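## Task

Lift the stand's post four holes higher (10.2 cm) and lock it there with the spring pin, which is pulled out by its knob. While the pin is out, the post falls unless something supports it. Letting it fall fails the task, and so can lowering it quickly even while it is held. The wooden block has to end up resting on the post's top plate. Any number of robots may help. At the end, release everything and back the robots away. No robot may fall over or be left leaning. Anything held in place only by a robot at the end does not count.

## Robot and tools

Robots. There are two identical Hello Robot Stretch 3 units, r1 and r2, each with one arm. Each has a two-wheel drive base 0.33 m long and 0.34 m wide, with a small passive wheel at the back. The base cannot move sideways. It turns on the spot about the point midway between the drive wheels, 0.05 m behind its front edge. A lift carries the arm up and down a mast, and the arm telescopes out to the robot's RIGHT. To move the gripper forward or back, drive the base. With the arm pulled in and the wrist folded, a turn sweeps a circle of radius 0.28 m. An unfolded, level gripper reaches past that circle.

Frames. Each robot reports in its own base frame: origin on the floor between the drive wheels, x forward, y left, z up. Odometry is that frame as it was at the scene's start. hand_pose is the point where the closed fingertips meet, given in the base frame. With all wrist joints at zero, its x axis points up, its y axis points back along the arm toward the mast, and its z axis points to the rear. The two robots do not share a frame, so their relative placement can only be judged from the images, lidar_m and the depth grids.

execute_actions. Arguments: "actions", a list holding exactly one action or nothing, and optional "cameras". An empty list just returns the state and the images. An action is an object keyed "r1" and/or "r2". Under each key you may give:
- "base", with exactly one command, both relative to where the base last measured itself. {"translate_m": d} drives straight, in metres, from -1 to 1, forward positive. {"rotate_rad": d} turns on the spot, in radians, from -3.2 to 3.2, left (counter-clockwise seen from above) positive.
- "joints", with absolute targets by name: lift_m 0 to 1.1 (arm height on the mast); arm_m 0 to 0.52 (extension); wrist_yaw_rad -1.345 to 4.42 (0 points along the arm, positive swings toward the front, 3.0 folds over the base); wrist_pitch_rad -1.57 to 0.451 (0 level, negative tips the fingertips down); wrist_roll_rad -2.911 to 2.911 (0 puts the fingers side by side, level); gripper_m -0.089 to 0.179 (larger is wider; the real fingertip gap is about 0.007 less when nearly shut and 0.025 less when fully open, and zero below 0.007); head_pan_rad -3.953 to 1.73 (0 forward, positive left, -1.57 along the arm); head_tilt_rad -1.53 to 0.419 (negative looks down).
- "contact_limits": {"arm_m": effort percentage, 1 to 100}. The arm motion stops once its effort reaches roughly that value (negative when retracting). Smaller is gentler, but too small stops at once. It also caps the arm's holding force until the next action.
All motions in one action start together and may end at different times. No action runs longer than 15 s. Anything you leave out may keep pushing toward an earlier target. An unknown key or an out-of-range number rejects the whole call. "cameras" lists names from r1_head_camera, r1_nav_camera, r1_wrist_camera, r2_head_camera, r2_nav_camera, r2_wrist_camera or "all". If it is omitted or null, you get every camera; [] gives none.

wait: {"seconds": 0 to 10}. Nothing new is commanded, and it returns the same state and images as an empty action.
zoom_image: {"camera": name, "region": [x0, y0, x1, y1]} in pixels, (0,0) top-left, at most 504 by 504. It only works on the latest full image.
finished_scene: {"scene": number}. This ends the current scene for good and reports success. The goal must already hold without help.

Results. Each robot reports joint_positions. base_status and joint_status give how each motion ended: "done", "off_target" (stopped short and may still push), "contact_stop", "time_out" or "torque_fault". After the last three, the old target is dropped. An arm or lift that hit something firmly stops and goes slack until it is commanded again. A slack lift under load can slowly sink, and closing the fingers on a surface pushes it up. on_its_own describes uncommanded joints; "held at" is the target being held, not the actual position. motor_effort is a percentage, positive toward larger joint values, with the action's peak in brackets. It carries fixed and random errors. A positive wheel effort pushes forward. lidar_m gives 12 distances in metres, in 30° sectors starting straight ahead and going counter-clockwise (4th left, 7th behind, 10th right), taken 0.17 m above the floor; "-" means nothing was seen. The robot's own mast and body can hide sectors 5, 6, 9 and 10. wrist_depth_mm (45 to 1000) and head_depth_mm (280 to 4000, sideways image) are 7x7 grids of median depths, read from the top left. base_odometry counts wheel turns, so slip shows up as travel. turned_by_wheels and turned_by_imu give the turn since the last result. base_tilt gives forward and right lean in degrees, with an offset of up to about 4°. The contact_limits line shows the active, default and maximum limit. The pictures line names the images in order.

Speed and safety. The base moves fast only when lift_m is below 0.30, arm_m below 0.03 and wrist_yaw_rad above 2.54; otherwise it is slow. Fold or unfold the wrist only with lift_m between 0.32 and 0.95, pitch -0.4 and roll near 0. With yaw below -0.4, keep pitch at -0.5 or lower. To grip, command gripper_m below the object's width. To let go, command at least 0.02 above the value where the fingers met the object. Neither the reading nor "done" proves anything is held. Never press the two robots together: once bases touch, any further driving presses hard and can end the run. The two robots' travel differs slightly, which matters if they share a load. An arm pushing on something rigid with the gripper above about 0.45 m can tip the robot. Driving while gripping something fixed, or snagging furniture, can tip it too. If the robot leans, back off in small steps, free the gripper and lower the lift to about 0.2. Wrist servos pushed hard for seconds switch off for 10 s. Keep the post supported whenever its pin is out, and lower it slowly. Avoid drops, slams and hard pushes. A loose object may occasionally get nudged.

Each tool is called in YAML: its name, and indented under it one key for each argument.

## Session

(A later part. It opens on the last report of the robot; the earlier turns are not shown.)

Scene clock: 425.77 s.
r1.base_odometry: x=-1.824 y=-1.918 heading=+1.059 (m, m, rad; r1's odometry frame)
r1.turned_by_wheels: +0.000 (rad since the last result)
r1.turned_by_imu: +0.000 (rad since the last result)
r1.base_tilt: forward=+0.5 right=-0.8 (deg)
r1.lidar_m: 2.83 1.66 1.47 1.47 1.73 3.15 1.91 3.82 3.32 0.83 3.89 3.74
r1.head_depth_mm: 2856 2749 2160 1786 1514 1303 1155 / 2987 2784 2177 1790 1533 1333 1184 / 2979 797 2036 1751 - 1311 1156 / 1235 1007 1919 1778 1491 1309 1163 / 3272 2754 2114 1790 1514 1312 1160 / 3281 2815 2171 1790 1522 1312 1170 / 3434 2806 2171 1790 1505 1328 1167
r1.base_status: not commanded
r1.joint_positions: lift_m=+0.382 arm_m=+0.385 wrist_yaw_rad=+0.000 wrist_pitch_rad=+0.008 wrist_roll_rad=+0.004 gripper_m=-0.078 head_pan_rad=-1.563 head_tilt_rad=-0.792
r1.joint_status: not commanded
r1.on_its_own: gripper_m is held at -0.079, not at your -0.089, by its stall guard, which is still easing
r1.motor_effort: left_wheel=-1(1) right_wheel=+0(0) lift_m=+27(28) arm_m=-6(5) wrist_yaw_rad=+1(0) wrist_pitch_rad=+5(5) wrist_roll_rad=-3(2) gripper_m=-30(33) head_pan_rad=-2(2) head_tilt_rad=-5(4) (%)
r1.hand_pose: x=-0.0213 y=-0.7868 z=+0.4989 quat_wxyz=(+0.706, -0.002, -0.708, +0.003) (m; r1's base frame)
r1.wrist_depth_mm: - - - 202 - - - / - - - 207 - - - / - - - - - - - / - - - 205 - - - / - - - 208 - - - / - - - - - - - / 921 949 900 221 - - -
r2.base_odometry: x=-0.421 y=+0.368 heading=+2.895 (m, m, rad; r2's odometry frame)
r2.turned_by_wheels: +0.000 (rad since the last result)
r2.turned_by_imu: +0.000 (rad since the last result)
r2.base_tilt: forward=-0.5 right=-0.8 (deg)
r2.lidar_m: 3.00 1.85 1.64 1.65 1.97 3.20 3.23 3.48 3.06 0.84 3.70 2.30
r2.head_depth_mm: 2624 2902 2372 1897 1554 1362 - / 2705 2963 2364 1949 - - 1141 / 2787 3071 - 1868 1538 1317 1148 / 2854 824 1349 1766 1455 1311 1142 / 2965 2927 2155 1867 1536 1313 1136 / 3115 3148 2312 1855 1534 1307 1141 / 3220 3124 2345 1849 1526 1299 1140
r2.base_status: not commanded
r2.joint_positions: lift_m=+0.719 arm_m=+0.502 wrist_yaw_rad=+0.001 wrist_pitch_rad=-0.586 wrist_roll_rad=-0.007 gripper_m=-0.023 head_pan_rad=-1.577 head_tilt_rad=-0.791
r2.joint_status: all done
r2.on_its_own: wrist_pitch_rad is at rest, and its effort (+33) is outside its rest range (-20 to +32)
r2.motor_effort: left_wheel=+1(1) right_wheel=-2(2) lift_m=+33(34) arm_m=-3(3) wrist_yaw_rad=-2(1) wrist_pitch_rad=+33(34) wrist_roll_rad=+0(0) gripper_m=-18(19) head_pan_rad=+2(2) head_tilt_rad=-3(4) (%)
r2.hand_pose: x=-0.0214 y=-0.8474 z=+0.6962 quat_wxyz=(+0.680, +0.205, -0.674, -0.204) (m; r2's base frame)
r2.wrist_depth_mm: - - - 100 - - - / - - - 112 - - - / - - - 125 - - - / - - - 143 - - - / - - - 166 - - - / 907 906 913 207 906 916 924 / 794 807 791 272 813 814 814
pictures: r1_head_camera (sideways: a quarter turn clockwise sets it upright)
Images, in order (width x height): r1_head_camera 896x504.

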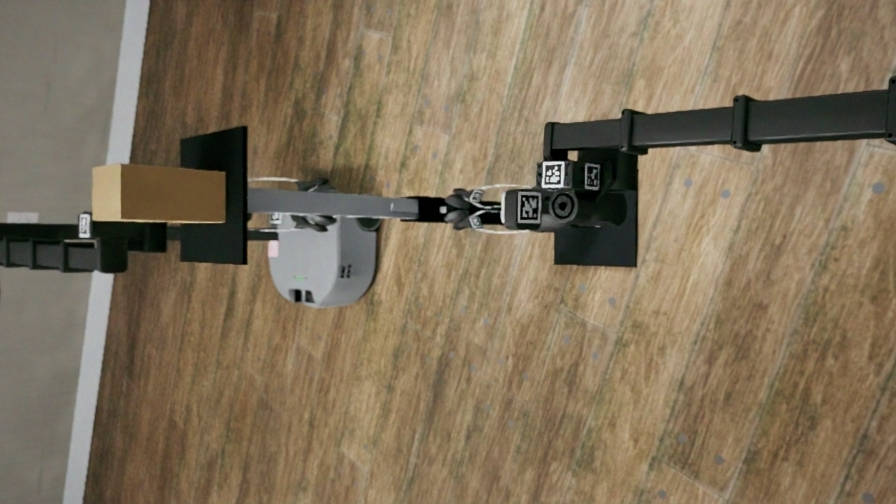

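execute_actions:
  actions:
    - {"r2":{"joints":{"gripper_m":0.05}},"r1":{"joints":{"gripper_m":0.045,"lift_m":0.377}}}
  cameras: []

execute_actions:
  actions:
    - {"r2":{"joints":{"lift_m":0.696}},"r1":{"joints":{"arm_m":0.401}}}
  cameras: []

execute_actions:
  actions:
    - {"r2":{"joints":{"gripper_m":-0.024}}}
  cameras: []

execute_actions:
  actions:
    - {"r2":{"joints":{"lift_m":0.7075}},"r1":{"joints":{"gripper_m":-0.089}}}
  cameras: ["r1_head_camera"]

execute_actions:
  actions:
    - {"r1":{"joints":{"arm_m":0.390},"contact_limits":{"arm_m":50}}}
  cameras: ["r1_head_camera"]

execute_actions:
  actions:
    - {"r2":{"joints":{"lift_m":0.72}}}
  cameras: ["r1_head_camera"]

Scene clock: 433.70 s.
r1.base_odometry: x=-1.824 y=-1.918 heading=+1.059 (m, m, rad; r1's odometry frame)
r1.turned_by_wheels: +0.000 (rad since the last result)
r1.turned_by_imu: +0.001 (rad since the last result)
r1.base_tilt: forward=+0.4 right=-0.6 (deg)
r1.lidar_m: 2.83 1.66 1.47 1.47 1.73 3.12 1.91 3.82 3.32 0.83 3.90 3.75
r1.head_depth_mm: 2860 2721 2166 1787 1506 1313 1168 / 2993 2763 2145 1752 1535 1322 1182 / 2968 800 1980 1736 - 1314 1156 / 1245 1010 1929 1780 1510 1320 1157 / 3283 2751 2109 1784 1521 1324 1164 / 3312 2790 2160 1787 1505 1311 1164 / 3402 2746 2190 1790 1517 1315 1169
r1.base_status: not commanded
r1.joint_positions: lift_m=+0.377 arm_m=+0.385 wrist_yaw_rad=+0.000 wrist_pitch_rad=+0.002 wrist_roll_rad=+0.004 gripper_m=+0.045 head_pan_rad=-1.563 head_tilt_rad=-0.792
r1.joint_status: all done
r1.motor_effort: left_wheel=-1(1) right_wheel=+1(0) lift_m=+26(28) arm_m=-5(6) wrist_yaw_rad=+1(0) wrist_pitch_rad=+8(8) wrist_roll_rad=-2(2) gripper_m=+1(80) head_pan_rad=-2(2) head_tilt_rad=-4(4) (%)
r1.hand_pose: x=-0.0213 y=-0.7866 z=+0.4924 quat_wxyz=(+0.706, +0.000, -0.708, +0.001) (m; r1's base frame)
r1.wrist_depth_mm: - - - 202 - - - / - - - 206 - - - / - - - 211 - - - / - - - 204 - - - / - - - 208 - - - / - - - 215 - - - / 881 925 916 222 966 - -
r2.base_odometry: x=-0.421 y=+0.368 heading=+2.895 (m, m, rad; r2's odometry frame)
r2.turned_by_wheels: +0.000 (rad since the last result)
r2.turned_by_imu: +0.001 (rad since the last result)
r2.base_tilt: forward=-0.5 right=-0.9 (deg)
r2.lidar_m: 3.00 1.85 1.64 1.64 1.96 3.21 3.22 3.47 3.06 0.84 3.70 2.31
r2.head_depth_mm: 2625 2881 2377 1893 1554 1350 - / 2690 2946 2378 1940 - - 1141 / 2801 3059 - 1876 1542 1325 1150 / 2820 839 1324 1756 1456 1320 1140 / 2942 2878 2192 1859 1539 1312 1147 / 3091 3208 2328 1853 1536 1310 1134 / 3163 3173 2330 1838 1528 1305 1140
r2.base_status: not commanded
r2.joint_positions: lift_m=+0.720 arm_m=+0.502 wrist_yaw_rad=+0.001 wrist_pitch_rad=-0.520 wrist_roll_rad=-0.007 gripper_m=+0.050 head_pan_rad=-1.577 head_tilt_rad=-0.791
r2.joint_status: all done
r2.motor_effort: left_wheel=+0(2) right_wheel=-1(2) lift_m=+27(33) arm_m=-2(3) wrist_yaw_rad=-2(1) wrist_pitch_rad=+8(33) wrist_roll_rad=+0(0) gripper_m=+0(79) head_pan_rad=+2(2) head_tilt_rad=-3(3) (%)
r2.hand_pose: x=-0.0214 y=-0.8575 z=+0.7101 quat_wxyz=(+0.686, +0.183, -0.680, -0.181) (m; r2's base frame)
r2.wrist_depth_mm: - - - 98 - - - / - - - 108 - - - / - - - 120 - - - / - - - 134 - - - / - - - 153 - - - / 965 946 - 183 - 955 952 / 835 832 842 225 818 859 853
pictures: none
No camera images: the call's "cameras" was empty. Leave "cameras" out to get every camera's image.

Scene clock: 434.67 s.
r1.base_odometry: x=-1.824 y=-1.918 heading=+1.059 (m, m, rad; r1's odometry frame)
r1.turned_by_wheels: +0.000 (rad since the last result)
r1.turned_by_imu: +0.000 (rad since the last result)
r1.base_tilt: forward=+0.5 right=-0.6 (deg)
r1.lidar_m: 2.83 1.66 1.48 1.48 1.73 3.11 1.91 3.78 3.32 0.83 3.92 3.74
r1.head_depth_mm: 2856 2754 2194 1769 1521 1314 1160 / 2933 2795 2181 1784 1530 1322 1186 / 2964 798 1984 1743 - 1313 1162 / 1317 1013 1930 1777 1497 1317 1163 / 3254 2765 2092 1773 1508 1324 1160 / 3355 2795 2172 1804 1511 1315 1159 / 3408 2757 2155 1789 1518 1317 1170
r1.base_status: not commanded
r1.joint_positions: lift_m=+0.377 arm_m=+0.401 wrist_yaw_rad=+0.000 wrist_pitch_rad=+0.002 wrist_roll_rad=+0.004 gripper_m=+0.045 head_pan_rad=-1.563 head_tilt_rad=-0.792
r1.joint_status: all done
r1.motor_effort: left_wheel=-1(1) right_wheel=+0(0) lift_m=+26(26) arm_m=+6(7) wrist_yaw_rad=+1(1) wrist_pitch_rad=+8(8) wrist_roll_rad=-2(2) gripper_m=+0(1) head_pan_rad=-2(2) head_tilt_rad=-3(3) (%)
r1.hand_pose: x=-0.0213 y=-0.8018 z=+0.4923 quat_wxyz=(+0.706, +0.000, -0.708, +0.000) (m; r1's base frame)
r1.wrist_depth_mm: - - - 188 - - - / - - - 192 - - - / - - - 193 - - - / - - - 189 - - - / - - - 191 - - - / - - - 199 - - - / 896 945 948 204 950 - -
r2.base_odometry: x=-0.421 y=+0.368 heading=+2.895 (m, m, rad; r2's odometry frame)
r2.turned_by_wheels: +0.000 (rad since the last result)
r2.turned_by_imu: +0.000 (rad since the last result)
r2.base_tilt: forward=-0.5 right=-0.8 (deg)
r2.lidar_m: 3.00 1.84 1.64 1.65 1.97 3.21 3.23 3.48 3.05 0.85 3.70 2.31
r2.head_depth_mm: 2620 2905 2404 1879 1566 1332 1181 / 2729 2937 2387 1934 1591 - 1143 / 2811 3067 2580 1843 1526 1319 1143 / 2835 841 1303 1763 1459 1312 1145 / 2991 2849 2191 1857 1533 1311 1146 / 3071 3191 2352 1848 1534 1299 1136 / 3179 3175 2308 1844 1526 1301 1139
r2.base_status: not commanded
r2.joint_positions: lift_m=+0.696 arm_m=+0.502 wrist_yaw_rad=+0.001 wrist_pitch_rad=-0.519 wrist_roll_rad=-0.007 gripper_m=+0.050 head_pan_rad=-1.577 head_tilt_rad=-0.791
r2.joint_status: all done
r2.motor_effort: left_wheel=-1(1) right_wheel=-1(0) lift_m=+17(24) arm_m=-2(2) wrist_yaw_rad=-1(1) wrist_pitch_rad=+7(8) wrist_roll_rad=+0(0) gripper_m=+0(0) head_pan_rad=+2(1) head_tilt_rad=-4(4) (%)
r2.hand_pose: x=-0.0214 y=-0.8576 z=+0.6869 quat_wxyz=(+0.686, +0.183, -0.681, -0.181) (m; r2's base frame)
r2.wrist_depth_mm: - - - 98 - - - / - - - 107 - - - / - - - 120 - - - / - - - 134 - - - / - - - 153 - - - / 937 935 - 183 925 939 929 / 809 821 796 224 822 830 829
pictures: none
No camera images: the call's "cameras" was empty. Leave "cameras" out to get every camera's image.

Scene clock: 435.90 s.
r1.base_odometry: x=-1.824 y=-1.918 heading=+1.059 (m, m, rad; r1's odometry frame)
r1.turned_by_wheels: +0.000 (rad since the last result)
r1.turned_by_imu: +0.000 (rad since the last result)
r1.base_tilt: forward=+0.4 right=-0.6 (deg)
r1.lidar_m: 2.83 1.66 1.47 1.47 1.73 3.11 1.91 3.81 3.32 0.83 3.91 3.74
r1.head_depth_mm: 2866 2767 2177 1785 1509 1316 1162 / 2965 2758 2135 1797 1536 1321 1185 / 2992 798 1977 1733 - 1315 1164 / 1306 1010 1938 1775 1504 1310 1158 / 3244 2774 2118 1787 1509 1314 1156 / 3287 2768 2145 1790 1505 1314 1163 / 3470 2755 2169 1784 1507 1314 1161
r1.base_status: not commanded
r1.joint_positions: lift_m=+0.377 arm_m=+0.401 wrist_yaw_rad=+0.000 wrist_pitch_rad=+0.002 wrist_roll_rad=+0.004 gripper_m=+0.045 head_pan_rad=-1.563 head_tilt_rad=-0.792
r1.joint_status: not commanded
r1.motor_effort: left_wheel=-1(1) right_wheel=+0(0) lift_m=+27(26) arm_m=+7(6) wrist_yaw_rad=+0(1) wrist_pitch_rad=+8(8) wrist_roll_rad=-2(2) gripper_m=+2(1) head_pan_rad=-2(2) head_tilt_rad=-3(4) (%)
r1.hand_pose: x=-0.0213 y=-0.8018 z=+0.4923 quat_wxyz=(+0.706, +0.000, -0.708, +0.000) (m; r1's base frame)
r1.wrist_depth_mm: - - - 190 - - - / - - - 192 - - - / - - - 193 - - - / - - - 191 - - - / - - - 193 - - - / - - - 199 - - - / 893 925 928 203 960 - -
r2.base_odometry: x=-0.421 y=+0.368 heading=+2.895 (m, m, rad; r2's odometry frame)
r2.turned_by_wheels: +0.000 (rad since the last result)
r2.turned_by_imu: +0.000 (rad since the last result)
r2.base_tilt: forward=-0.5 right=-0.8 (deg)
r2.lidar_m: 3.00 1.84 1.64 1.65 1.97 3.21 3.22 3.49 3.06 0.84 3.69 2.30
r2.head_depth_mm: 2626 2895 2391 1888 1561 1330 1174 / 2722 2979 2375 1943 1593 - 1142 / 2810 3050 2572 1852 1545 1324 1145 / 2828 840 1317 1762 1456 1318 1147 / 2979 2891 2175 1854 1534 1308 1139 / 3087 3181 2335 1841 1532 1304 1141 / 3171 3138 2330 1845 1531 1296 1135
r2.base_status: not commanded
r2.joint_positions: lift_m=+0.696 arm_m=+0.502 wrist_yaw_rad=+0.001 wrist_pitch_rad=-0.522 wrist_roll_rad=-0.007 gripper_m=-0.023 head_pan_rad=-1.577 head_tilt_rad=-0.791
r2.joint_status: all done
r2.motor_effort: left_wheel=+0(0) right_wheel=+0(1) lift_m=+19(19) arm_m=-2(2) wrist_yaw_rad=-1(1) wrist_pitch_rad=+8(9) wrist_roll_rad=+0(0) gripper_m=-19(94) head_pan_rad=+1(2) head_tilt_rad=-4(4) (%)
r2.hand_pose: x=-0.0214 y=-0.8572 z=+0.6862 quat_wxyz=(+0.686, +0.184, -0.680, -0.182) (m; r2's base frame)
r2.wrist_depth_mm: - - - 97 - - - / - - - 107 - - - / - - - 119 - - - / - - - 134 - - - / - - - 153 - - - / 938 903 945 177 918 948 962 / 803 812 793 225 805 799 821
pictures: none
No camera images: the call's "cameras" was empty. Leave "cameras" out to get every camera's image.

Scene clock: 437.73 s.
r1.base_odometry: x=-1.824 y=-1.918 heading=+1.059 (m, m, rad; r1's odometry frame)
r1.turned_by_wheels: +0.000 (rad since the last result)
r1.turned_by_imu: +0.000 (rad since the last result)
r1.base_tilt: forward=+0.5 right=-0.5 (deg)
r1.lidar_m: 2.83 1.66 1.47 1.48 1.73 3.13 1.91 3.80 3.33 0.83 3.92 3.74
r1.head_depth_mm: 2858 2722 2145 1771 1521 1321 1159 / 2944 2731 2141 1774 1531 1329 1181 / 2975 803 1985 1738 - 1307 1161 / 1274 1027 1932 1783 1502 1307 1159 / 3292 2757 2131 1791 1509 1301 1162 / 3356 2750 2181 1784 1510 1317 1163 / 3420 2767 2165 1787 1521 1319 1162
r1.base_status: not commanded
r1.joint_positions: lift_m=+0.377 arm_m=+0.401 wrist_yaw_rad=+0.000 wrist_pitch_rad=+0.001 wrist_roll_rad=+0.004 gripper_m=-0.087 head_pan_rad=-1.563 head_tilt_rad=-0.792
r1.joint_status: all done
r1.motor_effort: left_wheel=-1(1) right_wheel=+0(0) lift_m=+27(27) arm_m=-1(7) wrist_yaw_rad=-1(0) wrist_pitch_rad=+8(8) wrist_roll_rad=-3(2) gripper_m=-38(100) head_pan_rad=-2(2) head_tilt_rad=-4(5) (%)
r1.hand_pose: x=-0.0213 y=-0.8023 z=+0.4923 quat_wxyz=(+0.706, +0.000, -0.708, +0.000) (m; r1's base frame)
r1.wrist_depth_mm: - - - 187 - - - / - - - 190 - - - / - - - 193 - - - / - - - 189 - - - / - - - 191 - - - / - - - 197 - - - / 886 926 908 541 972 - -
r2.base_odometry: x=-0.421 y=+0.368 heading=+2.895 (m, m, rad; r2's odometry frame)
r2.turned_by_wheels: +0.000 (rad since the last result)
r2.turned_by_imu: +0.000 (rad since the last result)
r2.base_tilt: forward=-0.4 right=-0.8 (deg)
r2.lidar_m: 2.99 1.85 1.64 1.65 1.97 3.21 3.23 3.47 3.07 0.84 3.69 2.30
r2.head_depth_mm: 2618 2880 2402 1878 1547 1333 - / 2721 2934 2385 1938 - - 1144 / 2808 3051 2559 1820 1542 1313 1150 / 2804 839 1306 1729 1455 1313 1144 / 2986 2912 2158 1853 1538 1316 1144 / 3080 3176 2355 1852 1539 1305 1139 / 3168 3130 2299 1846 1521 1299 1141
r2.base_status: not commanded
r2.joint_positions: lift_m=+0.707 arm_m=+0.502 wrist_yaw_rad=+0.001 wrist_pitch_rad=-0.554 wrist_roll_rad=-0.007 gripper_m=-0.023 head_pan_rad=-1.577 head_tilt_rad=-0.791
r2.joint_status: all done
r2.motor_effort: left_wheel=+1(1) right_wheel=-1(1) lift_m=+32(31) arm_m=-3(3) wrist_yaw_rad=-1(2) wrist_pitch_rad=+21(21) wrist_roll_rad=+0(0) gripper_m=-20(20) head_pan_rad=+1(2) head_tilt_rad=-4(4) (%)
r2.hand_pose: x=-0.0214 y=-0.8525 z=+0.6903 quat_wxyz=(+0.683, +0.194, -0.677, -0.193) (m; r2's base frame)
r2.wrist_depth_mm: - - - 98 - - - / - - - 109 - - - / - - - 121 - - - / - - - 138 - - - / - - - 159 - - - / 887 914 925 187 934 933 920 / 818 812 793 245 785 817 807
pictures: r1_head_camera (sideways: a quarter turn clockwise sets it upright)
Images, in order (width x height): r1_head_camera 896x504.

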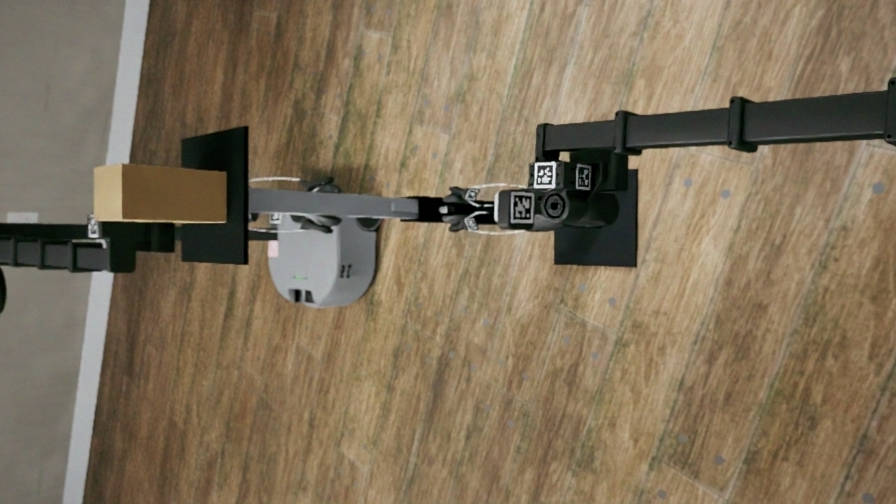

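Scene clock: 438.60 s.
r1.base_odometry: x=-1.824 y=-1.918 heading=+1.059 (m, m, rad; r1's odometry frame)
r1.turned_by_wheels: +0.000 (rad since the last result)
r1.turned_by_imu: +0.000 (rad since the last result)
r1.base_tilt: forward=+0.4 right=-0.6 (deg)
r1.lidar_m: 2.84 1.66 1.47 1.47 1.73 3.13 1.91 3.79 3.33 0.83 3.91 3.75
r1.head_depth_mm: 2898 2729 2166 1775 1514 1313 1163 / 2956 2734 2157 1787 1544 1331 1180 / 2988 801 1991 1753 - 1318 1160 / 1277 1029 1939 1771 1498 1309 1165 / 3256 2771 2090 1782 1508 1313 1162 / 3305 2787 2166 1790 1509 1322 1166 / 3435 2785 2201 1781 1513 1323 1166
r1.base_status: not commanded
r1.joint_positions: lift_m=+0.377 arm_m=+0.391 wrist_yaw_rad=+0.000 wrist_pitch_rad=+0.000 wrist_roll_rad=+0.004 gripper_m=-0.084 head_pan_rad=-1.563 head_tilt_rad=-0.792
r1.joint_status: all done
r1.motor_effort: left_wheel=+0(1) right_wheel=+0(2) lift_m=+27(27) arm_m=-10(19) wrist_yaw_rad=+0(1) wrist_pitch_rad=+8(9) wrist_roll_rad=-2(3) gripper_m=-35(37) head_pan_rad=-2(2) head_tilt_rad=-4(5) (%)
r1.contact_limits: arm_m 50 (drawing in: default 32, maximum 53; extending or still: default 44, maximum 72)
r1.hand_pose: x=-0.0213 y=-0.7918 z=+0.4920 quat_wxyz=(+0.706, +0.000, -0.708, +0.000) (m; r1's base frame)
r1.wrist_depth_mm: - - - 196 - - - / - - - 202 - - - / - - - 204 - - - / - - - 201 - - - / - - - 190 - - - / - - - 209 - - - / 887 930 935 216 - - -
r2.base_odometry: x=-0.421 y=+0.368 heading=+2.895 (m, m, rad; r2's odometry frame)
r2.turned_by_wheels: +0.000 (rad since the last result)
r2.turned_by_imu: +0.000 (rad since the last result)
r2.base_tilt: forward=-0.5 right=-0.8 (deg)
r2.lidar_m: 2.99 1.84 1.64 1.65 1.97 3.20 3.22 3.49 3.04 0.84 3.71 2.30
r2.head_depth_mm: 2587 2903 2381 1883 1554 1339 - / 2730 2945 2380 1933 - - 1155 / 2778 3058 2560 1805 1547 1318 1145 / 2828 839 1310 1758 1452 1315 1143 / 2967 2895 2173 1851 1538 1306 1143 / 3098 3122 2339 1862 1528 1298 1136 / 3182 3166 2321 1845 1523 1303 1135
r2.base_status: not commanded
r2.joint_positions: lift_m=+0.707 arm_m=+0.502 wrist_yaw_rad=+0.001 wrist_pitch_rad=-0.554 wrist_roll_rad=-0.007 gripper_m=-0.023 head_pan_rad=-1.577 head_tilt_rad=-0.791
r2.joint_status: not commanded
r2.motor_effort: left_wheel=+0(1) right_wheel=-1(2) lift_m=+32(32) arm_m=-3(3) wrist_yaw_rad=-1(1) wrist_pitch_rad=+21(21) wrist_roll_rad=+0(0) gripper_m=-20(19) head_pan_rad=+2(3) head_tilt_rad=-4(3) (%)
r2.hand_pose: x=-0.0214 y=-0.8525 z=+0.6903 quat_wxyz=(+0.683, +0.194, -0.677, -0.193) (m; r2's base frame)
r2.wrist_depth_mm: - - - 98 - - - / - - - 109 - - - / - - - 122 - - - / - - - 138 - - - / - - - 158 - - - / 895 914 939 187 928 917 928 / 780 805 789 246 808 811 818
pictures: r1_head_camera (sideways: a quarter turn clockwise sets it upright)
Images, in order (width x height): r1_head_camera 896x504.

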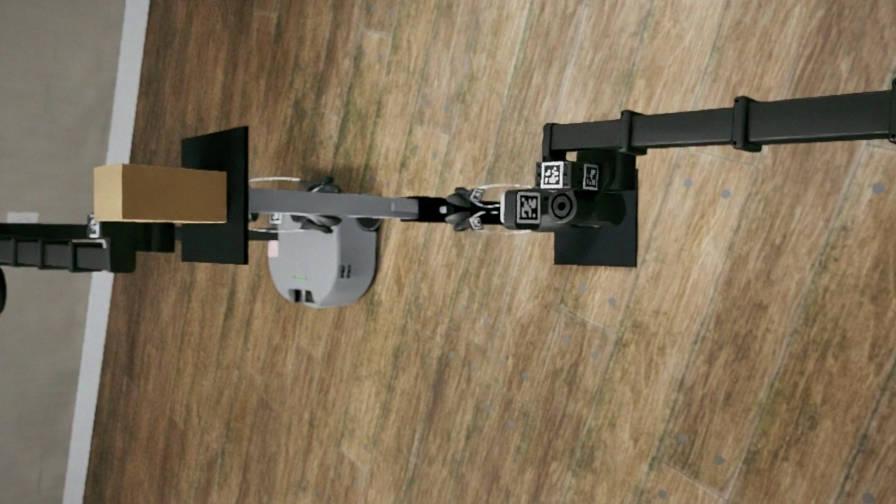

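Scene clock: 439.40 s.
r1.base_odometry: x=-1.824 y=-1.918 heading=+1.059 (m, m, rad; r1's odometry frame)
r1.turned_by_wheels: +0.000 (rad since the last result)
r1.turned_by_imu: +0.000 (rad since the last result)
r1.base_tilt: forward=+0.4 right=-0.4 (deg)
r1.lidar_m: 2.84 1.66 1.47 1.48 1.73 3.11 1.91 3.80 3.32 0.83 3.92 3.75
r1.head_depth_mm: 2868 2750 2148 1796 1512 1311 1161 / 2965 2809 2170 1785 1547 1314 1180 / 3007 798 1969 1746 - 1301 1166 / 1235 1007 1946 1776 1505 1310 1162 / 3273 2816 2097 1774 1516 1316 1164 / 3287 2773 2176 1770 1517 1321 1160 / 3469 2738 2198 1768 1522 1314 1168
r1.base_status: not commanded
r1.joint_positions: lift_m=+0.377 arm_m=+0.391 wrist_yaw_rad=+0.000 wrist_pitch_rad=+0.000 wrist_roll_rad=+0.004 gripper_m=-0.079 head_pan_rad=-1.563 head_tilt_rad=-0.792
r1.joint_status: not commanded
r1.on_its_own: gripper_m is held at -0.079, not at your -0.089, by its stall guard, which is still easing
r1.motor_effort: left_wheel=+0(0) right_wheel=+0(1) lift_m=+28(27) arm_m=-10(9) wrist_yaw_rad=+0(1) wrist_pitch_rad=+9(9) wrist_roll_rad=-3(2) gripper_m=-12(35) head_pan_rad=-2(2) head_tilt_rad=-4(4) (%)
r1.hand_pose: x=-0.0213 y=-0.7918 z=+0.4920 quat_wxyz=(+0.706, +0.000, -0.708, +0.000) (m; r1's base frame)
r1.wrist_depth_mm: - - - 199 - - - / - - - 202 - - - / - - - 205 - - - / - - - 200 - - - / - - - 189 - - - / - - - 209 - - - / 898 953 899 216 982 - -
r2.base_odometry: x=-0.421 y=+0.368 heading=+2.895 (m, m, rad; r2's odometry frame)
r2.turned_by_wheels: +0.000 (rad since the last result)
r2.turned_by_imu: +0.000 (rad since the last result)
r2.base_tilt: forward=-0.5 right=-0.7 (deg)
r2.lidar_m: 3.00 1.85 1.64 1.65 1.97 3.21 3.21 3.45 3.06 0.84 3.71 2.31
r2.head_depth_mm: 2625 2910 2405 1890 1552 1353 - / 2698 2922 2381 1943 - - 1139 / 2807 3037 - 1860 1548 1317 1147 / 2837 825 1355 1757 1457 1319 1146 / 2942 2864 2192 1845 1535 1308 1141 / 3106 3172 2335 1849 1542 1306 1136 / 3196 3146 2351 1824 1527 1298 1140
r2.base_status: not commanded
r2.joint_positions: lift_m=+0.719 arm_m=+0.502 wrist_yaw_rad=+0.001 wrist_pitch_rad=-0.584 wrist_roll_rad=-0.007 gripper_m=-0.023 head_pan_rad=-1.577 head_tilt_rad=-0.791
r2.joint_status: all done
r2.motor_effort: left_wheel=+1(1) right_wheel=-2(1) lift_m=+33(37) arm_m=-3(3) wrist_yaw_rad=-1(0) wrist_pitch_rad=+32(33) wrist_roll_rad=+0(0) gripper_m=-18(19) head_pan_rad=+3(2) head_tilt_rad=-3(4) (%)
r2.hand_pose: x=-0.0214 y=-0.8477 z=+0.6966 quat_wxyz=(+0.680, +0.205, -0.674, -0.203) (m; r2's base frame)
r2.wrist_depth_mm: - - - 100 - - - / - - - 111 - - - / - - - 125 - - - / - - - 143 - - - / - - - 165 - - - / 912 870 893 208 915 912 913 / 786 787 785 278 813 811 822
pictures: r1_head_camera (sideways: a quarter turn clockwise sets it upright)
Images, in order (width x height): r1_head_camera 896x504.

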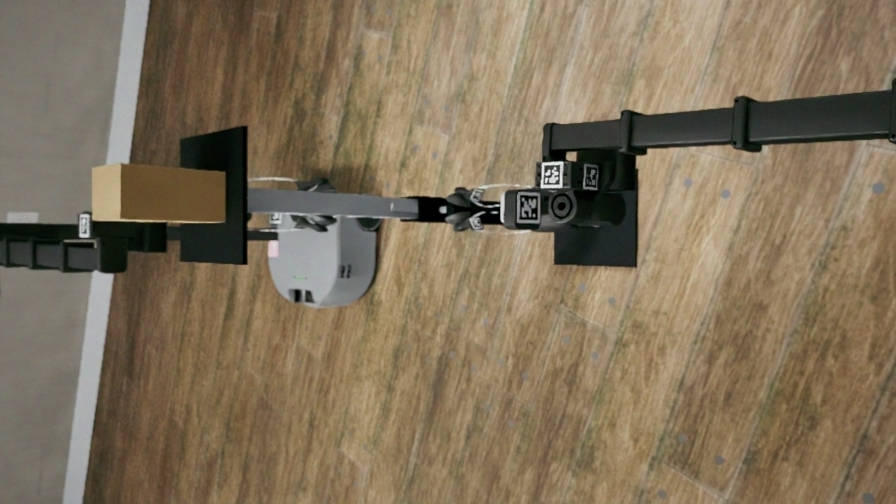

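execute_actions:
  actions:
    - {"r2":{"joints":{"gripper_m":0.05}},"r1":{"joints":{"gripper_m":0.03}}}
  cameras: []

execute_actions:
  actions:
    - {"r2":{"joints":{"lift_m":0.696}},"r1":{"joints":{"arm_m":0.42},"contact_limits":{"arm_m":18}}}
  cameras: ["r1_head_camera","r1_wrist_camera"]

zoom_image:
  camera: "r1_head_camera"
  region: [390,150,550,270]

Scene clock: 445.50 s.
r1.base_odometry: x=-1.824 y=-1.918 heading=+1.059 (m, m, rad; r1's odometry frame)
r1.turned_by_wheels: +0.000 (rad since the last result)
r1.turned_by_imu: +0.001 (rad since the last result)
r1.base_tilt: forward=+0.6 right=-0.6 (deg)
r1.lidar_m: 2.84 1.66 1.47 1.48 1.73 3.12 1.91 3.81 3.33 0.83 3.93 3.75
r1.head_depth_mm: 2851 2733 2165 1759 1507 1308 1164 / 2938 2760 2172 1776 1542 1331 1184 / 3011 796 1991 1755 - 1318 1161 / 1247 1011 1941 1781 1492 1311 1169 / 3186 2751 2103 1792 1512 1319 1161 / 3266 2773 2168 1777 1518 1321 1170 / 3414 2759 2198 1782 1521 1308 1159
r1.base_status: not commanded
r1.joint_positions: lift_m=+0.377 arm_m=+0.390 wrist_yaw_rad=+0.000 wrist_pitch_rad=+0.000 wrist_roll_rad=+0.004 gripper_m=+0.030 head_pan_rad=-1.563 head_tilt_rad=-0.792
r1.joint_status: all done
r1.motor_effort: left_wheel=+0(0) right_wheel=+0(0) lift_m=+28(27) arm_m=-7(9) wrist_yaw_rad=+0(0) wrist_pitch_rad=+8(8) wrist_roll_rad=-2(3) gripper_m=+0(77) head_pan_rad=-2(2) head_tilt_rad=-4(4) (%)
r1.hand_pose: x=-0.0213 y=-0.7917 z=+0.4920 quat_wxyz=(+0.706, +0.000, -0.708, +0.000) (m; r1's base frame)
r1.wrist_depth_mm: - - - 199 - - - / - - - 201 - - - / - - - 203 - - - / - - - 200 - - - / - - - 201 - - - / - - - 208 - - - / 898 923 902 213 - - -
r2.base_odometry: x=-0.421 y=+0.368 heading=+2.895 (m, m, rad; r2's odometry frame)
r2.turned_by_wheels: +0.000 (rad since the last result)
r2.turned_by_imu: +0.001 (rad since the last result)
r2.base_tilt: forward=-0.5 right=-0.9 (deg)
r2.lidar_m: 3.00 1.84 1.64 1.65 1.97 3.21 3.22 3.48 3.07 0.84 3.68 2.30
r2.head_depth_mm: 2632 2906 2412 1891 1554 1355 - / 2726 2945 2374 1946 - - 1145 / 2798 3025 - 1872 1542 1316 1148 / 2860 844 1311 1771 1466 1313 1147 / 3004 2896 2188 1861 1540 1311 1138 / 3062 3137 2312 1844 1544 1309 1140 / 3169 3137 2315 1829 1526 1311 1132
r2.base_status: not commanded
r2.joint_positions: lift_m=+0.720 arm_m=+0.502 wrist_yaw_rad=+0.001 wrist_pitch_rad=-0.520 wrist_roll_rad=-0.007 gripper_m=+0.050 head_pan_rad=-1.577 head_tilt_rad=-0.791
r2.joint_status: all done
r2.motor_effort: left_wheel=+1(0) right_wheel=-1(2) lift_m=+27(33) arm_m=-2(3) wrist_yaw_rad=-2(2) wrist_pitch_rad=+8(32) wrist_roll_rad=+0(0) gripper_m=+0(80) head_pan_rad=+1(2) head_tilt_rad=-4(4) (%)
r2.hand_pose: x=-0.0214 y=-0.8575 z=+0.7101 quat_wxyz=(+0.686, +0.183, -0.680, -0.181) (m; r2's base frame)
r2.wrist_depth_mm: - - - 98 - - - / - - - 107 - - - / - - - 119 - - - / - - - 135 - - - / - - - 153 - - - / 960 972 - 184 - 977 946 / 818 833 822 225 823 817 852
pictures: none
No camera images: the call's "cameras" was empty. Leave "cameras" out to get every camera's image.

Scene clock: 446.60 s.
r1.base_odometry: x=-1.824 y=-1.918 heading=+1.059 (m, m, rad; r1's odometry frame)
r1.turned_by_wheels: +0.000 (rad since the last result)
r1.turned_by_imu: +0.000 (rad since the last result)
r1.base_tilt: forward=+0.4 right=-0.6 (deg)
r1.lidar_m: 2.83 1.66 1.47 1.48 1.73 3.12 1.91 3.81 3.32 0.83 3.91 3.75
r1.head_depth_mm: 2861 2785 2165 1785 1511 1312 1163 / 2932 2725 2156 1775 1530 1322 1183 / 3029 799 1973 1737 - 1317 1157 / 1312 1013 1960 1779 1495 1309 1152 / 3281 2765 2102 1769 1516 1323 1165 / 3311 2770 2170 1782 1531 1308 1162 / 3445 2771 2179 1778 1510 1322 1159
r1.base_status: not commanded
r1.joint_positions: lift_m=+0.377 arm_m=+0.409 wrist_yaw_rad=+0.006 wrist_pitch_rad=-0.002 wrist_roll_rad=+0.004 gripper_m=+0.030 head_pan_rad=-1.563 head_tilt_rad=-0.792
r1.joint_status: arm_m contact_stop (moved +0.019 of +0.030)
r1.on_its_own: arm_m is slack since a contact_stop, until your next command for it (your +0.420 is given up)
r1.motor_effort: left_wheel=-1(0) right_wheel=+0(1) lift_m=+28(27) arm_m=+1(19) wrist_yaw_rad=-2(4) wrist_pitch_rad=+10(11) wrist_roll_rad=-2(2) gripper_m=-3(2) head_pan_rad=-2(2) head_tilt_rad=-4(4) (%)
r1.contact_limits: arm_m 18 (drawing in: default 32, maximum 53; extending or still: default 44, maximum 72)
r1.hand_pose: x=-0.0199 y=-0.8101 z=+0.4913 quat_wxyz=(+0.706, +0.003, -0.708, +0.001) (m; r1's base frame)
r1.wrist_depth_mm: - - - 180 - - - / - - - 182 - - - / - - - 185 - - - / - - - 181 - - - / - - - 184 - - - / - - - 189 - - - / 926 949 929 196 943 1000 -
r2.base_odometry: x=-0.421 y=+0.368 heading=+2.895 (m, m, rad; r2's odometry frame)
r2.turned_by_wheels: +0.000 (rad since the last result)
r2.turned_by_imu: +0.000 (rad since the last result)
r2.base_tilt: forward=-0.5 right=-0.8 (deg)
r2.lidar_m: 2.99 1.85 1.64 1.64 1.97 3.21 3.23 3.49 3.06 0.85 3.68 2.31
r2.head_depth_mm: 2630 2872 2384 1886 1558 1323 1179 / 2707 2983 2379 1927 1595 - 1141 / 2821 3057 2574 1841 1531 1316 1149 / 2833 842 1291 1756 1459 1313 1144 / 3003 2926 2169 1857 1538 1311 1145 / 3075 3161 2319 1861 1536 1310 1138 / 3179 3122 2317 1840 1520 1306 1132
r2.base_status: not commanded
r2.joint_positions: lift_m=+0.696 arm_m=+0.502 wrist_yaw_rad=+0.001 wrist_pitch_rad=-0.519 wrist_roll_rad=-0.007 gripper_m=+0.050 head_pan_rad=-1.577 head_tilt_rad=-0.791
r2.joint_status: all done
r2.motor_effort: left_wheel=+0(1) right_wheel=-1(0) lift_m=+17(25) arm_m=-2(2) wrist_yaw_rad=-2(1) wrist_pitch_rad=+7(8) wrist_roll_rad=+0(0) gripper_m=+0(0) head_pan_rad=+1(2) head_tilt_rad=-5(4) (%)
r2.hand_pose: x=-0.0214 y=-0.8576 z=+0.6869 quat_wxyz=(+0.686, +0.183, -0.681, -0.181) (m; r2's base frame)
r2.wrist_depth_mm: - - - 98 - - - / - - - 108 - - - / - - - 120 - - - / - - - 134 - - - / - - - 153 - - - / 943 933 - 183 953 934 965 / 815 800 809 225 787 811 793
pictures: r1_head_camera (sideways: a quarter turn clockwise sets it upright), r1_wrist_camera
Images, in order (width x height): r1_head_camera 896x504, r1_wrist_camera 644x364.

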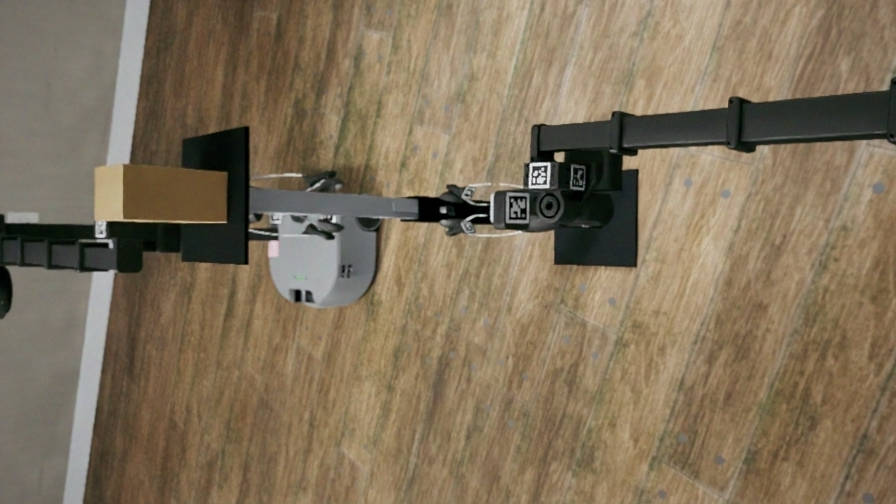

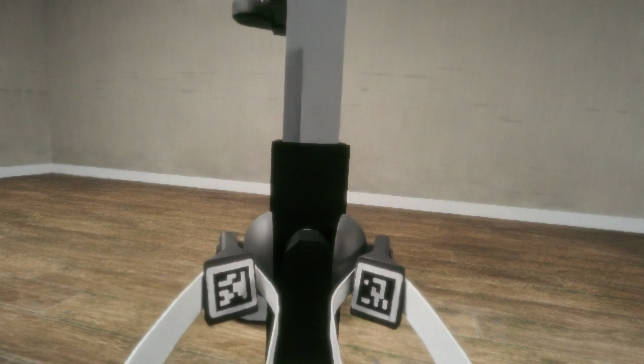

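Region (390, 150, 550, 270) of r1_head_camera's 896x504 image, scaled by 3.150, with more detail than that image has; it fills the top 378 rows of this view, and the rest is white.

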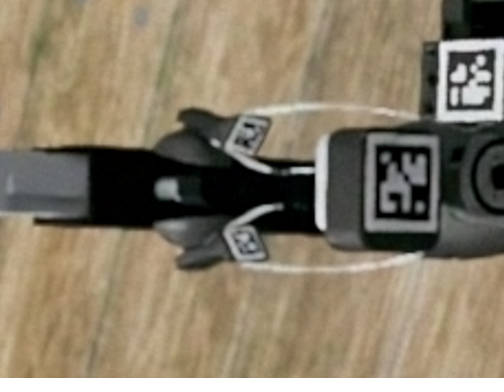

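execute_actions:
  actions:
    - {"r2":{"joints":{"gripper_m":-0.024}}}
  cameras: []

execute_actions:
  actions:
    - {"r2":{"joints":{"lift_m":0.7075}},"r1":{"joints":{"gripper_m":-0.089}}}
  cameras: ["r1_wrist_camera"]

execute_actions:
  actions:
    - {"r1":{"joints":{"arm_m":0.399},"contact_limits":{"arm_m":50}}}
  cameras: ["r1_wrist_camera"]

execute_actions:
  actions:
    - {"r1":{"joints":{"arm_m":0.392},"contact_limits":{"arm_m":50}}}
  cameras: ["r1_wrist_camera"]

execute_actions:
  actions:
    - {"r2":{"joints":{"lift_m":0.72}}}
  cameras: ["r1_head_camera"]

Scene clock: 452.27 s.
r1.base_odometry: x=-1.824 y=-1.918 heading=+1.059 (m, m, rad; r1's odometry frame)
r1.turned_by_wheels: +0.000 (rad since the last result)
r1.turned_by_imu: +0.001 (rad since the last result)
r1.base_tilt: forward=+0.3 right=-0.6 (deg)
r1.lidar_m: 2.83 1.67 1.47 1.48 1.73 3.11 1.91 3.79 3.32 0.83 3.91 3.74
r1.head_depth_mm: 2883 2761 2135 1764 1508 1303 1160 / 2969 2817 2143 1774 1526 1324 1179 / 2989 800 1994 1732 - 1326 1161 / 1312 1013 1922 1774 1506 1308 1155 / 3249 2823 2105 1790 1497 1310 1167 / 3267 2751 2182 1789 1519 1316 1158 / 3411 2771 2179 1774 1515 1318 1165
r1.base_status: not commanded
r1.joint_positions: lift_m=+0.377 arm_m=+0.409 wrist_yaw_rad=+0.006 wrist_pitch_rad=-0.002 wrist_roll_rad=+0.004 gripper_m=+0.030 head_pan_rad=-1.563 head_tilt_rad=-0.792
r1.joint_status: not commanded
r1.on_its_own: arm_m is slack since a contact_stop, until your next command for it (your +0.420 is given up)
r1.motor_effort: left_wheel=-1(1) right_wheel=+0(0) lift_m=+28(27) arm_m=+0(0) wrist_yaw_rad=-3(3) wrist_pitch_rad=+10(10) wrist_roll_rad=-3(3) gripper_m=-2(1) head_pan_rad=-2(2) head_tilt_rad=-5(4) (%)
r1.hand_pose: x=-0.0200 y=-0.8098 z=+0.4914 quat_wxyz=(+0.706, +0.003, -0.708, +0.001) (m; r1's base frame)
r1.wrist_depth_mm: - - - 179 - - - / - - - 183 - - - / - - - 186 - - - / - - - 181 - - - / - - - 183 - - - / - - - 189 - - - / 890 934 917 195 997 999 -
r2.base_odometry: x=-0.421 y=+0.368 heading=+2.895 (m, m, rad; r2's odometry frame)
r2.turned_by_wheels: +0.000 (rad since the last result)
r2.turned_by_imu: +0.000 (rad since the last result)
r2.base_tilt: forward=-0.5 right=-0.8 (deg)
r2.lidar_m: 2.99 1.84 1.64 1.64 1.97 3.21 3.22 3.47 3.06 0.84 3.69 2.30
r2.head_depth_mm: 2616 2890 2401 1884 1551 1325 1177 / 2704 2940 2370 1932 1577 - 1142 / 2811 3056 2542 1847 1547 1312 1148 / 2816 842 1311 1754 1459 1317 1145 / 2983 2916 2192 1856 1534 1308 1143 / 3069 3186 2342 1845 1533 1305 1141 / 3196 3164 2311 1854 1523 1298 1138
r2.base_status: not commanded
r2.joint_positions: lift_m=+0.696 arm_m=+0.502 wrist_yaw_rad=+0.001 wrist_pitch_rad=-0.522 wrist_roll_rad=-0.007 gripper_m=-0.023 head_pan_rad=-1.577 head_tilt_rad=-0.791
r2.joint_status: all done
r2.motor_effort: left_wheel=+1(1) right_wheel=-1(0) lift_m=+19(19) arm_m=-2(2) wrist_yaw_rad=-1(2) wrist_pitch_rad=+8(8) wrist_roll_rad=+0(0) gripper_m=-19(95) head_pan_rad=+3(3) head_tilt_rad=-5(3) (%)
r2.hand_pose: x=-0.0214 y=-0.8572 z=+0.6862 quat_wxyz=(+0.686, +0.184, -0.680, -0.182) (m; r2's base frame)
r2.wrist_depth_mm: - - - 98 - - - / - - - 107 - - - / - - - 119 - - - / - - - 134 - - - / - - - 153 - - - / 914 926 946 178 970 914 927 / 804 804 789 227 802 831 836
pictures: none
No camera images: the call's "cameras" was empty. Leave "cameras" out to get every camera's image.

Scene clock: 454.23 s.
r1.base_odometry: x=-1.824 y=-1.918 heading=+1.059 (m, m, rad; r1's odometry frame)
r1.turned_by_wheels: +0.000 (rad since the last result)
r1.turned_by_imu: +0.001 (rad since the last result)
r1.base_tilt: forward=+0.5 right=-0.5 (deg)
r1.lidar_m: 2.83 1.66 1.47 1.47 1.73 3.09 1.91 3.80 3.32 0.83 3.93 3.73
r1.head_depth_mm: 2866 2748 2164 1772 1500 1317 1164 / 2962 2728 2182 1765 1530 1321 1180 / 3000 801 1977 1738 - 1313 1161 / 1349 1030 1963 1790 1491 1319 1166 / 3278 2732 2121 1787 1505 1308 1161 / 3347 2788 2152 1766 1506 1315 1160 / 3474 2765 2181 1780 1516 1307 1160
r1.base_status: not commanded
r1.joint_positions: lift_m=+0.377 arm_m=+0.409 wrist_yaw_rad=-0.001 wrist_pitch_rad=-0.001 wrist_roll_rad=+0.004 gripper_m=-0.087 head_pan_rad=-1.563 head_tilt_rad=-0.792
r1.joint_status: all done
r1.on_its_own: arm_m is slack since a contact_stop, until your next command for it (your +0.420 is given up)
r1.motor_effort: left_wheel=+1(2) right_wheel=-3(4) lift_m=+28(27) arm_m=+0(3) wrist_yaw_rad=+2(4) wrist_pitch_rad=+9(10) wrist_roll_rad=-2(2) gripper_m=-37(100) head_pan_rad=-2(2) head_tilt_rad=-3(4) (%)
r1.hand_pose: x=-0.0216 y=-0.8098 z=+0.4916 quat_wxyz=(+0.706, +0.000, -0.708, -0.001) (m; r1's base frame)
r1.wrist_depth_mm: - - - 177 - - - / - - - 181 - - - / - - - 185 - - - / - - - 181 - - - / - - - 184 - - - / - - - 148 - - - / 881 921 938 194 958 - -
r2.base_odometry: x=-0.421 y=+0.368 heading=+2.895 (m, m, rad; r2's odometry frame)
r2.turned_by_wheels: +0.000 (rad since the last result)
r2.turned_by_imu: +0.000 (rad since the last result)
r2.base_tilt: forward=-0.5 right=-0.7 (deg)
r2.lidar_m: 3.00 1.84 1.64 1.64 1.97 3.20 3.22 3.49 3.05 0.84 3.69 2.31
r2.head_depth_mm: 2610 2941 2387 1890 1558 1340 - / 2751 2964 2378 1938 - - 1147 / 2801 3078 2562 1811 1536 1311 1146 / 2850 842 1297 1757 1460 1315 1143 / 2989 2884 2175 1855 1525 1308 1148 / 3108 3145 2357 1860 1523 1304 1137 / 3217 3143 2316 1853 1521 1304 1139
r2.base_status: not commanded
r2.joint_positions: lift_m=+0.707 arm_m=+0.502 wrist_yaw_rad=+0.001 wrist_pitch_rad=-0.554 wrist_roll_rad=-0.007 gripper_m=-0.023 head_pan_rad=-1.577 head_tilt_rad=-0.791
r2.joint_status: all done
r2.motor_effort: left_wheel=+1(1) right_wheel=-2(1) lift_m=+32(35) arm_m=-3(3) wrist_yaw_rad=+0(2) wrist_pitch_rad=+21(21) wrist_roll_rad=+0(0) gripper_m=-19(19) head_pan_rad=+2(2) head_tilt_rad=-4(3) (%)
r2.hand_pose: x=-0.0214 y=-0.8525 z=+0.6903 quat_wxyz=(+0.683, +0.194, -0.677, -0.193) (m; r2's base frame)
r2.wrist_depth_mm: - - - 99 - - - / - - - 109 - - - / - - - 122 - - - / - - - 138 - - - / - - - 158 - - - / 907 906 943 187 907 919 929 / 789 792 806 245 800 816 811
pictures: r1_wrist_camera
Images, in order (width x height): r1_wrist_camera 644x364.

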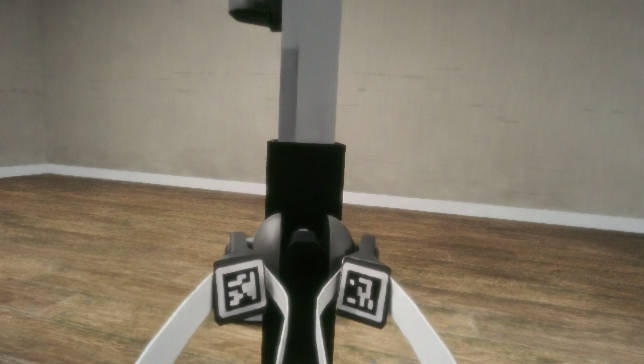

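Scene clock: 455.27 s.
r1.base_odometry: x=-1.824 y=-1.918 heading=+1.059 (m, m, rad; r1's odometry frame)
r1.turned_by_wheels: +0.000 (rad since the last result)
r1.turned_by_imu: +0.000 (rad since the last result)
r1.base_tilt: forward=+0.5 right=-0.7 (deg)
r1.lidar_m: 2.83 1.66 1.47 1.48 1.73 3.11 1.91 3.77 3.32 0.83 3.92 3.74
r1.head_depth_mm: 2869 2727 2183 1767 1511 1306 1163 / 2914 2800 2150 1789 1526 1327 1189 / 3019 799 1973 1729 - 1312 1164 / 1347 1026 1959 1779 1504 1309 1160 / 3259 2727 2078 1785 1516 1308 1162 / 3266 2751 2154 1777 1510 1307 1162 / 3410 2740 2149 1786 1509 1321 1162
r1.base_status: not commanded
r1.joint_positions: lift_m=+0.377 arm_m=+0.401 wrist_yaw_rad=+0.000 wrist_pitch_rad=+0.000 wrist_roll_rad=+0.004 gripper_m=-0.081 head_pan_rad=-1.563 head_tilt_rad=-0.792
r1.joint_status: all done
r1.on_its_own: gripper_m is held at -0.082, not at your -0.089, by its stall guard, which is still easing; arm_m is at rest, and its effort (-25) is outside its rest range (-14 to +14)
r1.motor_effort: left_wheel=+2(4) right_wheel=-4(6) lift_m=+28(28) arm_m=-25(27) wrist_yaw_rad=+1(1) wrist_pitch_rad=+9(9) wrist_roll_rad=-3(2) gripper_m=-35(39) head_pan_rad=-2(2) head_tilt_rad=-4(4) (%)
r1.contact_limits: arm_m 50 (drawing in: default 32, maximum 53; extending or still: default 44, maximum 72)
r1.hand_pose: x=-0.0215 y=-0.8018 z=+0.4919 quat_wxyz=(+0.706, +0.000, -0.708, +0.000) (m; r1's base frame)
r1.wrist_depth_mm: - - - 186 - - - / - - - 189 - - - / - - - 192 - - - / - - - 191 - - - / - - - 191 - - - / - - - 198 - - - / 933 949 930 536 980 - -
r2.base_odometry: x=-0.421 y=+0.368 heading=+2.895 (m, m, rad; r2's odometry frame)
r2.turned_by_wheels: +0.000 (rad since the last result)
r2.turned_by_imu: +0.000 (rad since the last result)
r2.base_tilt: forward=-0.5 right=-0.7 (deg)
r2.lidar_m: 2.99 1.84 1.64 1.65 1.96 3.21 3.24 3.47 3.06 0.84 3.71 2.31
r2.head_depth_mm: 2634 2923 2381 1896 1562 1335 - / 2711 2980 2396 1929 - - 1145 / 2824 3003 2550 1814 1547 1326 1143 / 2827 836 1306 1740 1450 1311 1147 / 2963 2900 2168 1852 1530 1308 1139 / 3078 3163 2332 1865 1532 1301 1140 / 3196 3145 2338 1846 1528 1310 1141
r2.base_status: not commanded
r2.joint_positions: lift_m=+0.707 arm_m=+0.502 wrist_yaw_rad=+0.001 wrist_pitch_rad=-0.554 wrist_roll_rad=-0.007 gripper_m=-0.023 head_pan_rad=-1.577 head_tilt_rad=-0.791
r2.joint_status: not commanded
r2.motor_effort: left_wheel=+1(1) right_wheel=-2(2) lift_m=+32(32) arm_m=-3(3) wrist_yaw_rad=-2(1) wrist_pitch_rad=+21(21) wrist_roll_rad=+0(0) gripper_m=-19(20) head_pan_rad=+2(2) head_tilt_rad=-4(5) (%)
r2.hand_pose: x=-0.0214 y=-0.8525 z=+0.6903 quat_wxyz=(+0.683, +0.194, -0.677, -0.193) (m; r2's base frame)
r2.wrist_depth_mm: - - - 98 - - - / - - - 109 - - - / - - - 122 - - - / - - - 138 - - - / - - - 159 - - - / 913 897 925 187 918 916 921 / 804 802 783 244 788 828 818
pictures: r1_wrist_camera
Images, in order (width x height): r1_wrist_camera 644x364.

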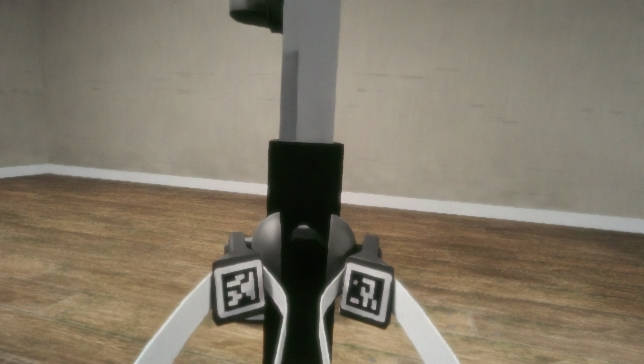

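Scene clock: 456.00 s.
r1.base_odometry: x=-1.824 y=-1.918 heading=+1.059 (m, m, rad; r1's odometry frame)
r1.turned_by_wheels: +0.000 (rad since the last result)
r1.turned_by_imu: +0.000 (rad since the last result)
r1.base_tilt: forward=+0.5 right=-0.5 (deg)
r1.lidar_m: 2.83 1.65 1.47 1.48 1.73 3.13 1.91 3.78 3.32 0.83 3.91 3.74
r1.head_depth_mm: 2854 2760 2138 1780 1514 1308 1160 / 2967 2749 2144 1776 1540 1320 1183 / 2951 798 1974 1757 - 1309 1156 / 1349 1030 1931 1784 1500 1308 1159 / 3270 2773 2112 1783 1499 1315 1161 / 3348 2784 2180 1771 1519 1310 1164 / 3487 2797 2156 1775 1521 1309 1165
r1.base_status: not commanded
r1.joint_positions: lift_m=+0.377 arm_m=+0.393 wrist_yaw_rad=+0.000 wrist_pitch_rad=-0.001 wrist_roll_rad=+0.004 gripper_m=-0.077 head_pan_rad=-1.563 head_tilt_rad=-0.792
r1.joint_status: all done
r1.on_its_own: gripper_m is held at -0.079, not at your -0.089, by its stall guard, which is still easing
r1.motor_effort: left_wheel=+0(2) right_wheel=-2(5) lift_m=+28(29) arm_m=-11(25) wrist_yaw_rad=+0(0) wrist_pitch_rad=+9(9) wrist_roll_rad=-3(2) gripper_m=-33(36) head_pan_rad=-2(2) head_tilt_rad=-3(4) (%)
r1.contact_limits: arm_m 50 (drawing in: default 32, maximum 53; extending or still: default 44, maximum 72)
r1.hand_pose: x=-0.0215 y=-0.7939 z=+0.4916 quat_wxyz=(+0.706, +0.001, -0.708, -0.001) (m; r1's base frame)
r1.wrist_depth_mm: - - - 195 - - - / - - - 197 - - - / - - - 202 - - - / - - - 197 - - - / - - - 187 - - - / - - - 207 - - - / 895 909 909 215 996 992 -
r2.base_odometry: x=-0.421 y=+0.368 heading=+2.895 (m, m, rad; r2's odometry frame)
r2.turned_by_wheels: +0.000 (rad since the last result)
r2.turned_by_imu: +0.000 (rad since the last result)
r2.base_tilt: forward=-0.5 right=-0.8 (deg)
r2.lidar_m: 3.00 1.84 1.64 1.64 1.97 3.21 3.22 3.48 3.06 0.84 3.70 2.31
r2.head_depth_mm: 2627 2888 2379 1896 1556 1342 - / 2734 2953 2378 1938 - - 1145 / 2803 3078 2542 1808 1545 1314 1144 / 2808 842 1311 1765 1454 1312 1141 / 2982 2910 2185 1836 1539 1309 1139 / 3081 3161 2352 1844 1537 1314 1139 / 3190 3129 2337 1843 1535 1302 1137
r2.base_status: not commanded
r2.joint_positions: lift_m=+0.707 arm_m=+0.502 wrist_yaw_rad=+0.001 wrist_pitch_rad=-0.554 wrist_roll_rad=-0.007 gripper_m=-0.023 head_pan_rad=-1.577 head_tilt_rad=-0.791
r2.joint_status: not commanded
r2.motor_effort: left_wheel=+0(1) right_wheel=-2(2) lift_m=+33(32) arm_m=-3(3) wrist_yaw_rad=-2(1) wrist_pitch_rad=+21(21) wrist_roll_rad=+0(0) gripper_m=-19(20) head_pan_rad=+4(2) head_tilt_rad=-4(4) (%)
r2.hand_pose: x=-0.0214 y=-0.8525 z=+0.6903 quat_wxyz=(+0.683, +0.194, -0.677, -0.193) (m; r2's base frame)
r2.wrist_depth_mm: - - - 98 - - - / - - - 109 - - - / - - - 122 - - - / - - - 138 - - - / - - - 159 - - - / 912 909 931 187 926 907 924 / 788 804 794 245 806 805 829
pictures: r1_wrist_camera
Images, in order (width x height): r1_wrist_camera 644x364.

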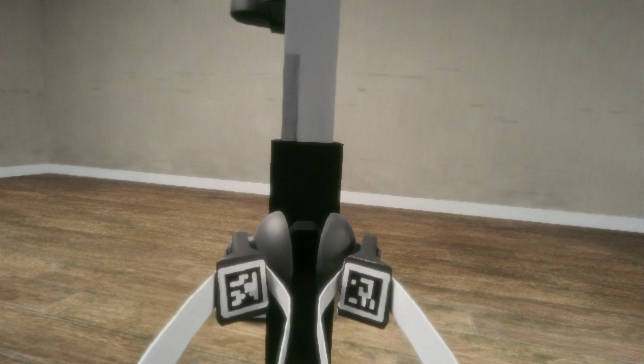

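Scene clock: 456.80 s.
r1.base_odometry: x=-1.824 y=-1.918 heading=+1.059 (m, m, rad; r1's odometry frame)
r1.turned_by_wheels: +0.000 (rad since the last result)
r1.turned_by_imu: +0.000 (rad since the last result)
r1.base_tilt: forward=+0.5 right=-0.6 (deg)
r1.lidar_m: 2.83 1.66 1.47 1.48 1.72 3.12 1.91 3.79 3.32 0.83 3.90 3.74
r1.head_depth_mm: 2904 2734 2148 1769 1503 1313 1159 / 2906 2736 2149 1780 1544 1326 1182 / 2960 799 1978 1748 - 1316 1168 / 1241 1009 1937 1780 1494 1314 1156 / 3297 2762 2108 1782 1515 1313 1170 / 3343 2785 2165 1783 1503 1320 1168 / 3424 2782 2173 1792 1518 1314 1158
r1.base_status: not commanded
r1.joint_positions: lift_m=+0.377 arm_m=+0.393 wrist_yaw_rad=+0.000 wrist_pitch_rad=-0.001 wrist_roll_rad=+0.004 gripper_m=-0.074 head_pan_rad=-1.563 head_tilt_rad=-0.792
r1.joint_status: not commanded
r1.on_its_own: gripper_m is held at -0.076, not at your -0.089, by its stall guard, which is still easing
r1.motor_effort: left_wheel=+0(0) right_wheel=-2(2) lift_m=+28(28) arm_m=-12(11) wrist_yaw_rad=+2(1) wrist_pitch_rad=+9(9) wrist_roll_rad=-2(3) gripper_m=-32(33) head_pan_rad=-2(2) head_tilt_rad=-4(4) (%)
r1.hand_pose: x=-0.0215 y=-0.7939 z=+0.4916 quat_wxyz=(+0.706, +0.001, -0.708, -0.001) (m; r1's base frame)
r1.wrist_depth_mm: - - - 196 - - - / - - - 197 - - - / - - - 202 - - - / - - - 197 - - - / - - - 188 - - - / - - - 205 - - - / 906 925 885 213 988 - -
r2.base_odometry: x=-0.421 y=+0.368 heading=+2.895 (m, m, rad; r2's odometry frame)
r2.turned_by_wheels: +0.000 (rad since the last result)
r2.turned_by_imu: +0.000 (rad since the last result)
r2.base_tilt: forward=-0.4 right=-0.8 (deg)
r2.lidar_m: 3.00 1.85 1.64 1.65 1.97 3.21 3.22 3.48 3.07 0.84 3.70 2.31
r2.head_depth_mm: 2648 2914 2378 1880 1559 1358 - / 2737 2932 2370 1952 - - 1141 / 2804 3069 - 1874 1536 1317 1150 / 2831 823 1350 1761 1458 1312 1140 / 2958 2923 2172 1851 1538 1314 1142 / 3064 3163 2329 1845 1530 1308 1143 / 3233 3169 2322 1844 1529 1307 1133
r2.base_status: not commanded
r2.joint_positions: lift_m=+0.719 arm_m=+0.502 wrist_yaw_rad=+0.001 wrist_pitch_rad=-0.584 wrist_roll_rad=-0.007 gripper_m=-0.023 head_pan_rad=-1.577 head_tilt_rad=-0.791
r2.joint_status: all done
r2.motor_effort: left_wheel=+1(0) right_wheel=-1(2) lift_m=+33(35) arm_m=-3(3) wrist_yaw_rad=-1(2) wrist_pitch_rad=+32(33) wrist_roll_rad=+0(0) gripper_m=-18(19) head_pan_rad=+3(2) head_tilt_rad=-4(3) (%)
r2.hand_pose: x=-0.0214 y=-0.8477 z=+0.6966 quat_wxyz=(+0.680, +0.205, -0.674, -0.203) (m; r2's base frame)
r2.wrist_depth_mm: - - - 100 - - - / - - - 111 - - - / - - - 125 - - - / - - - 143 - - - / - - - 166 - - - / 878 931 945 206 938 919 915 / 789 806 807 279 815 813 812
pictures: r1_head_camera (sideways: a quarter turn clockwise sets it upright)
Images, in order (width x height): r1_head_camera 896x504.

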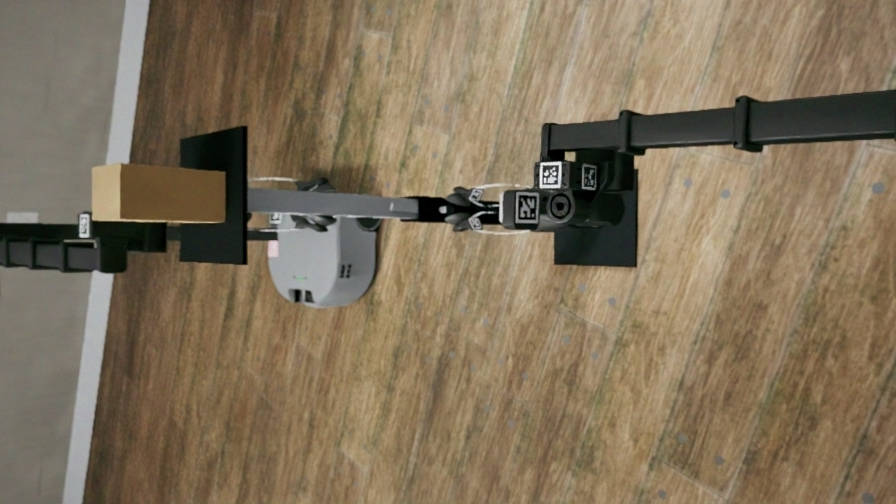

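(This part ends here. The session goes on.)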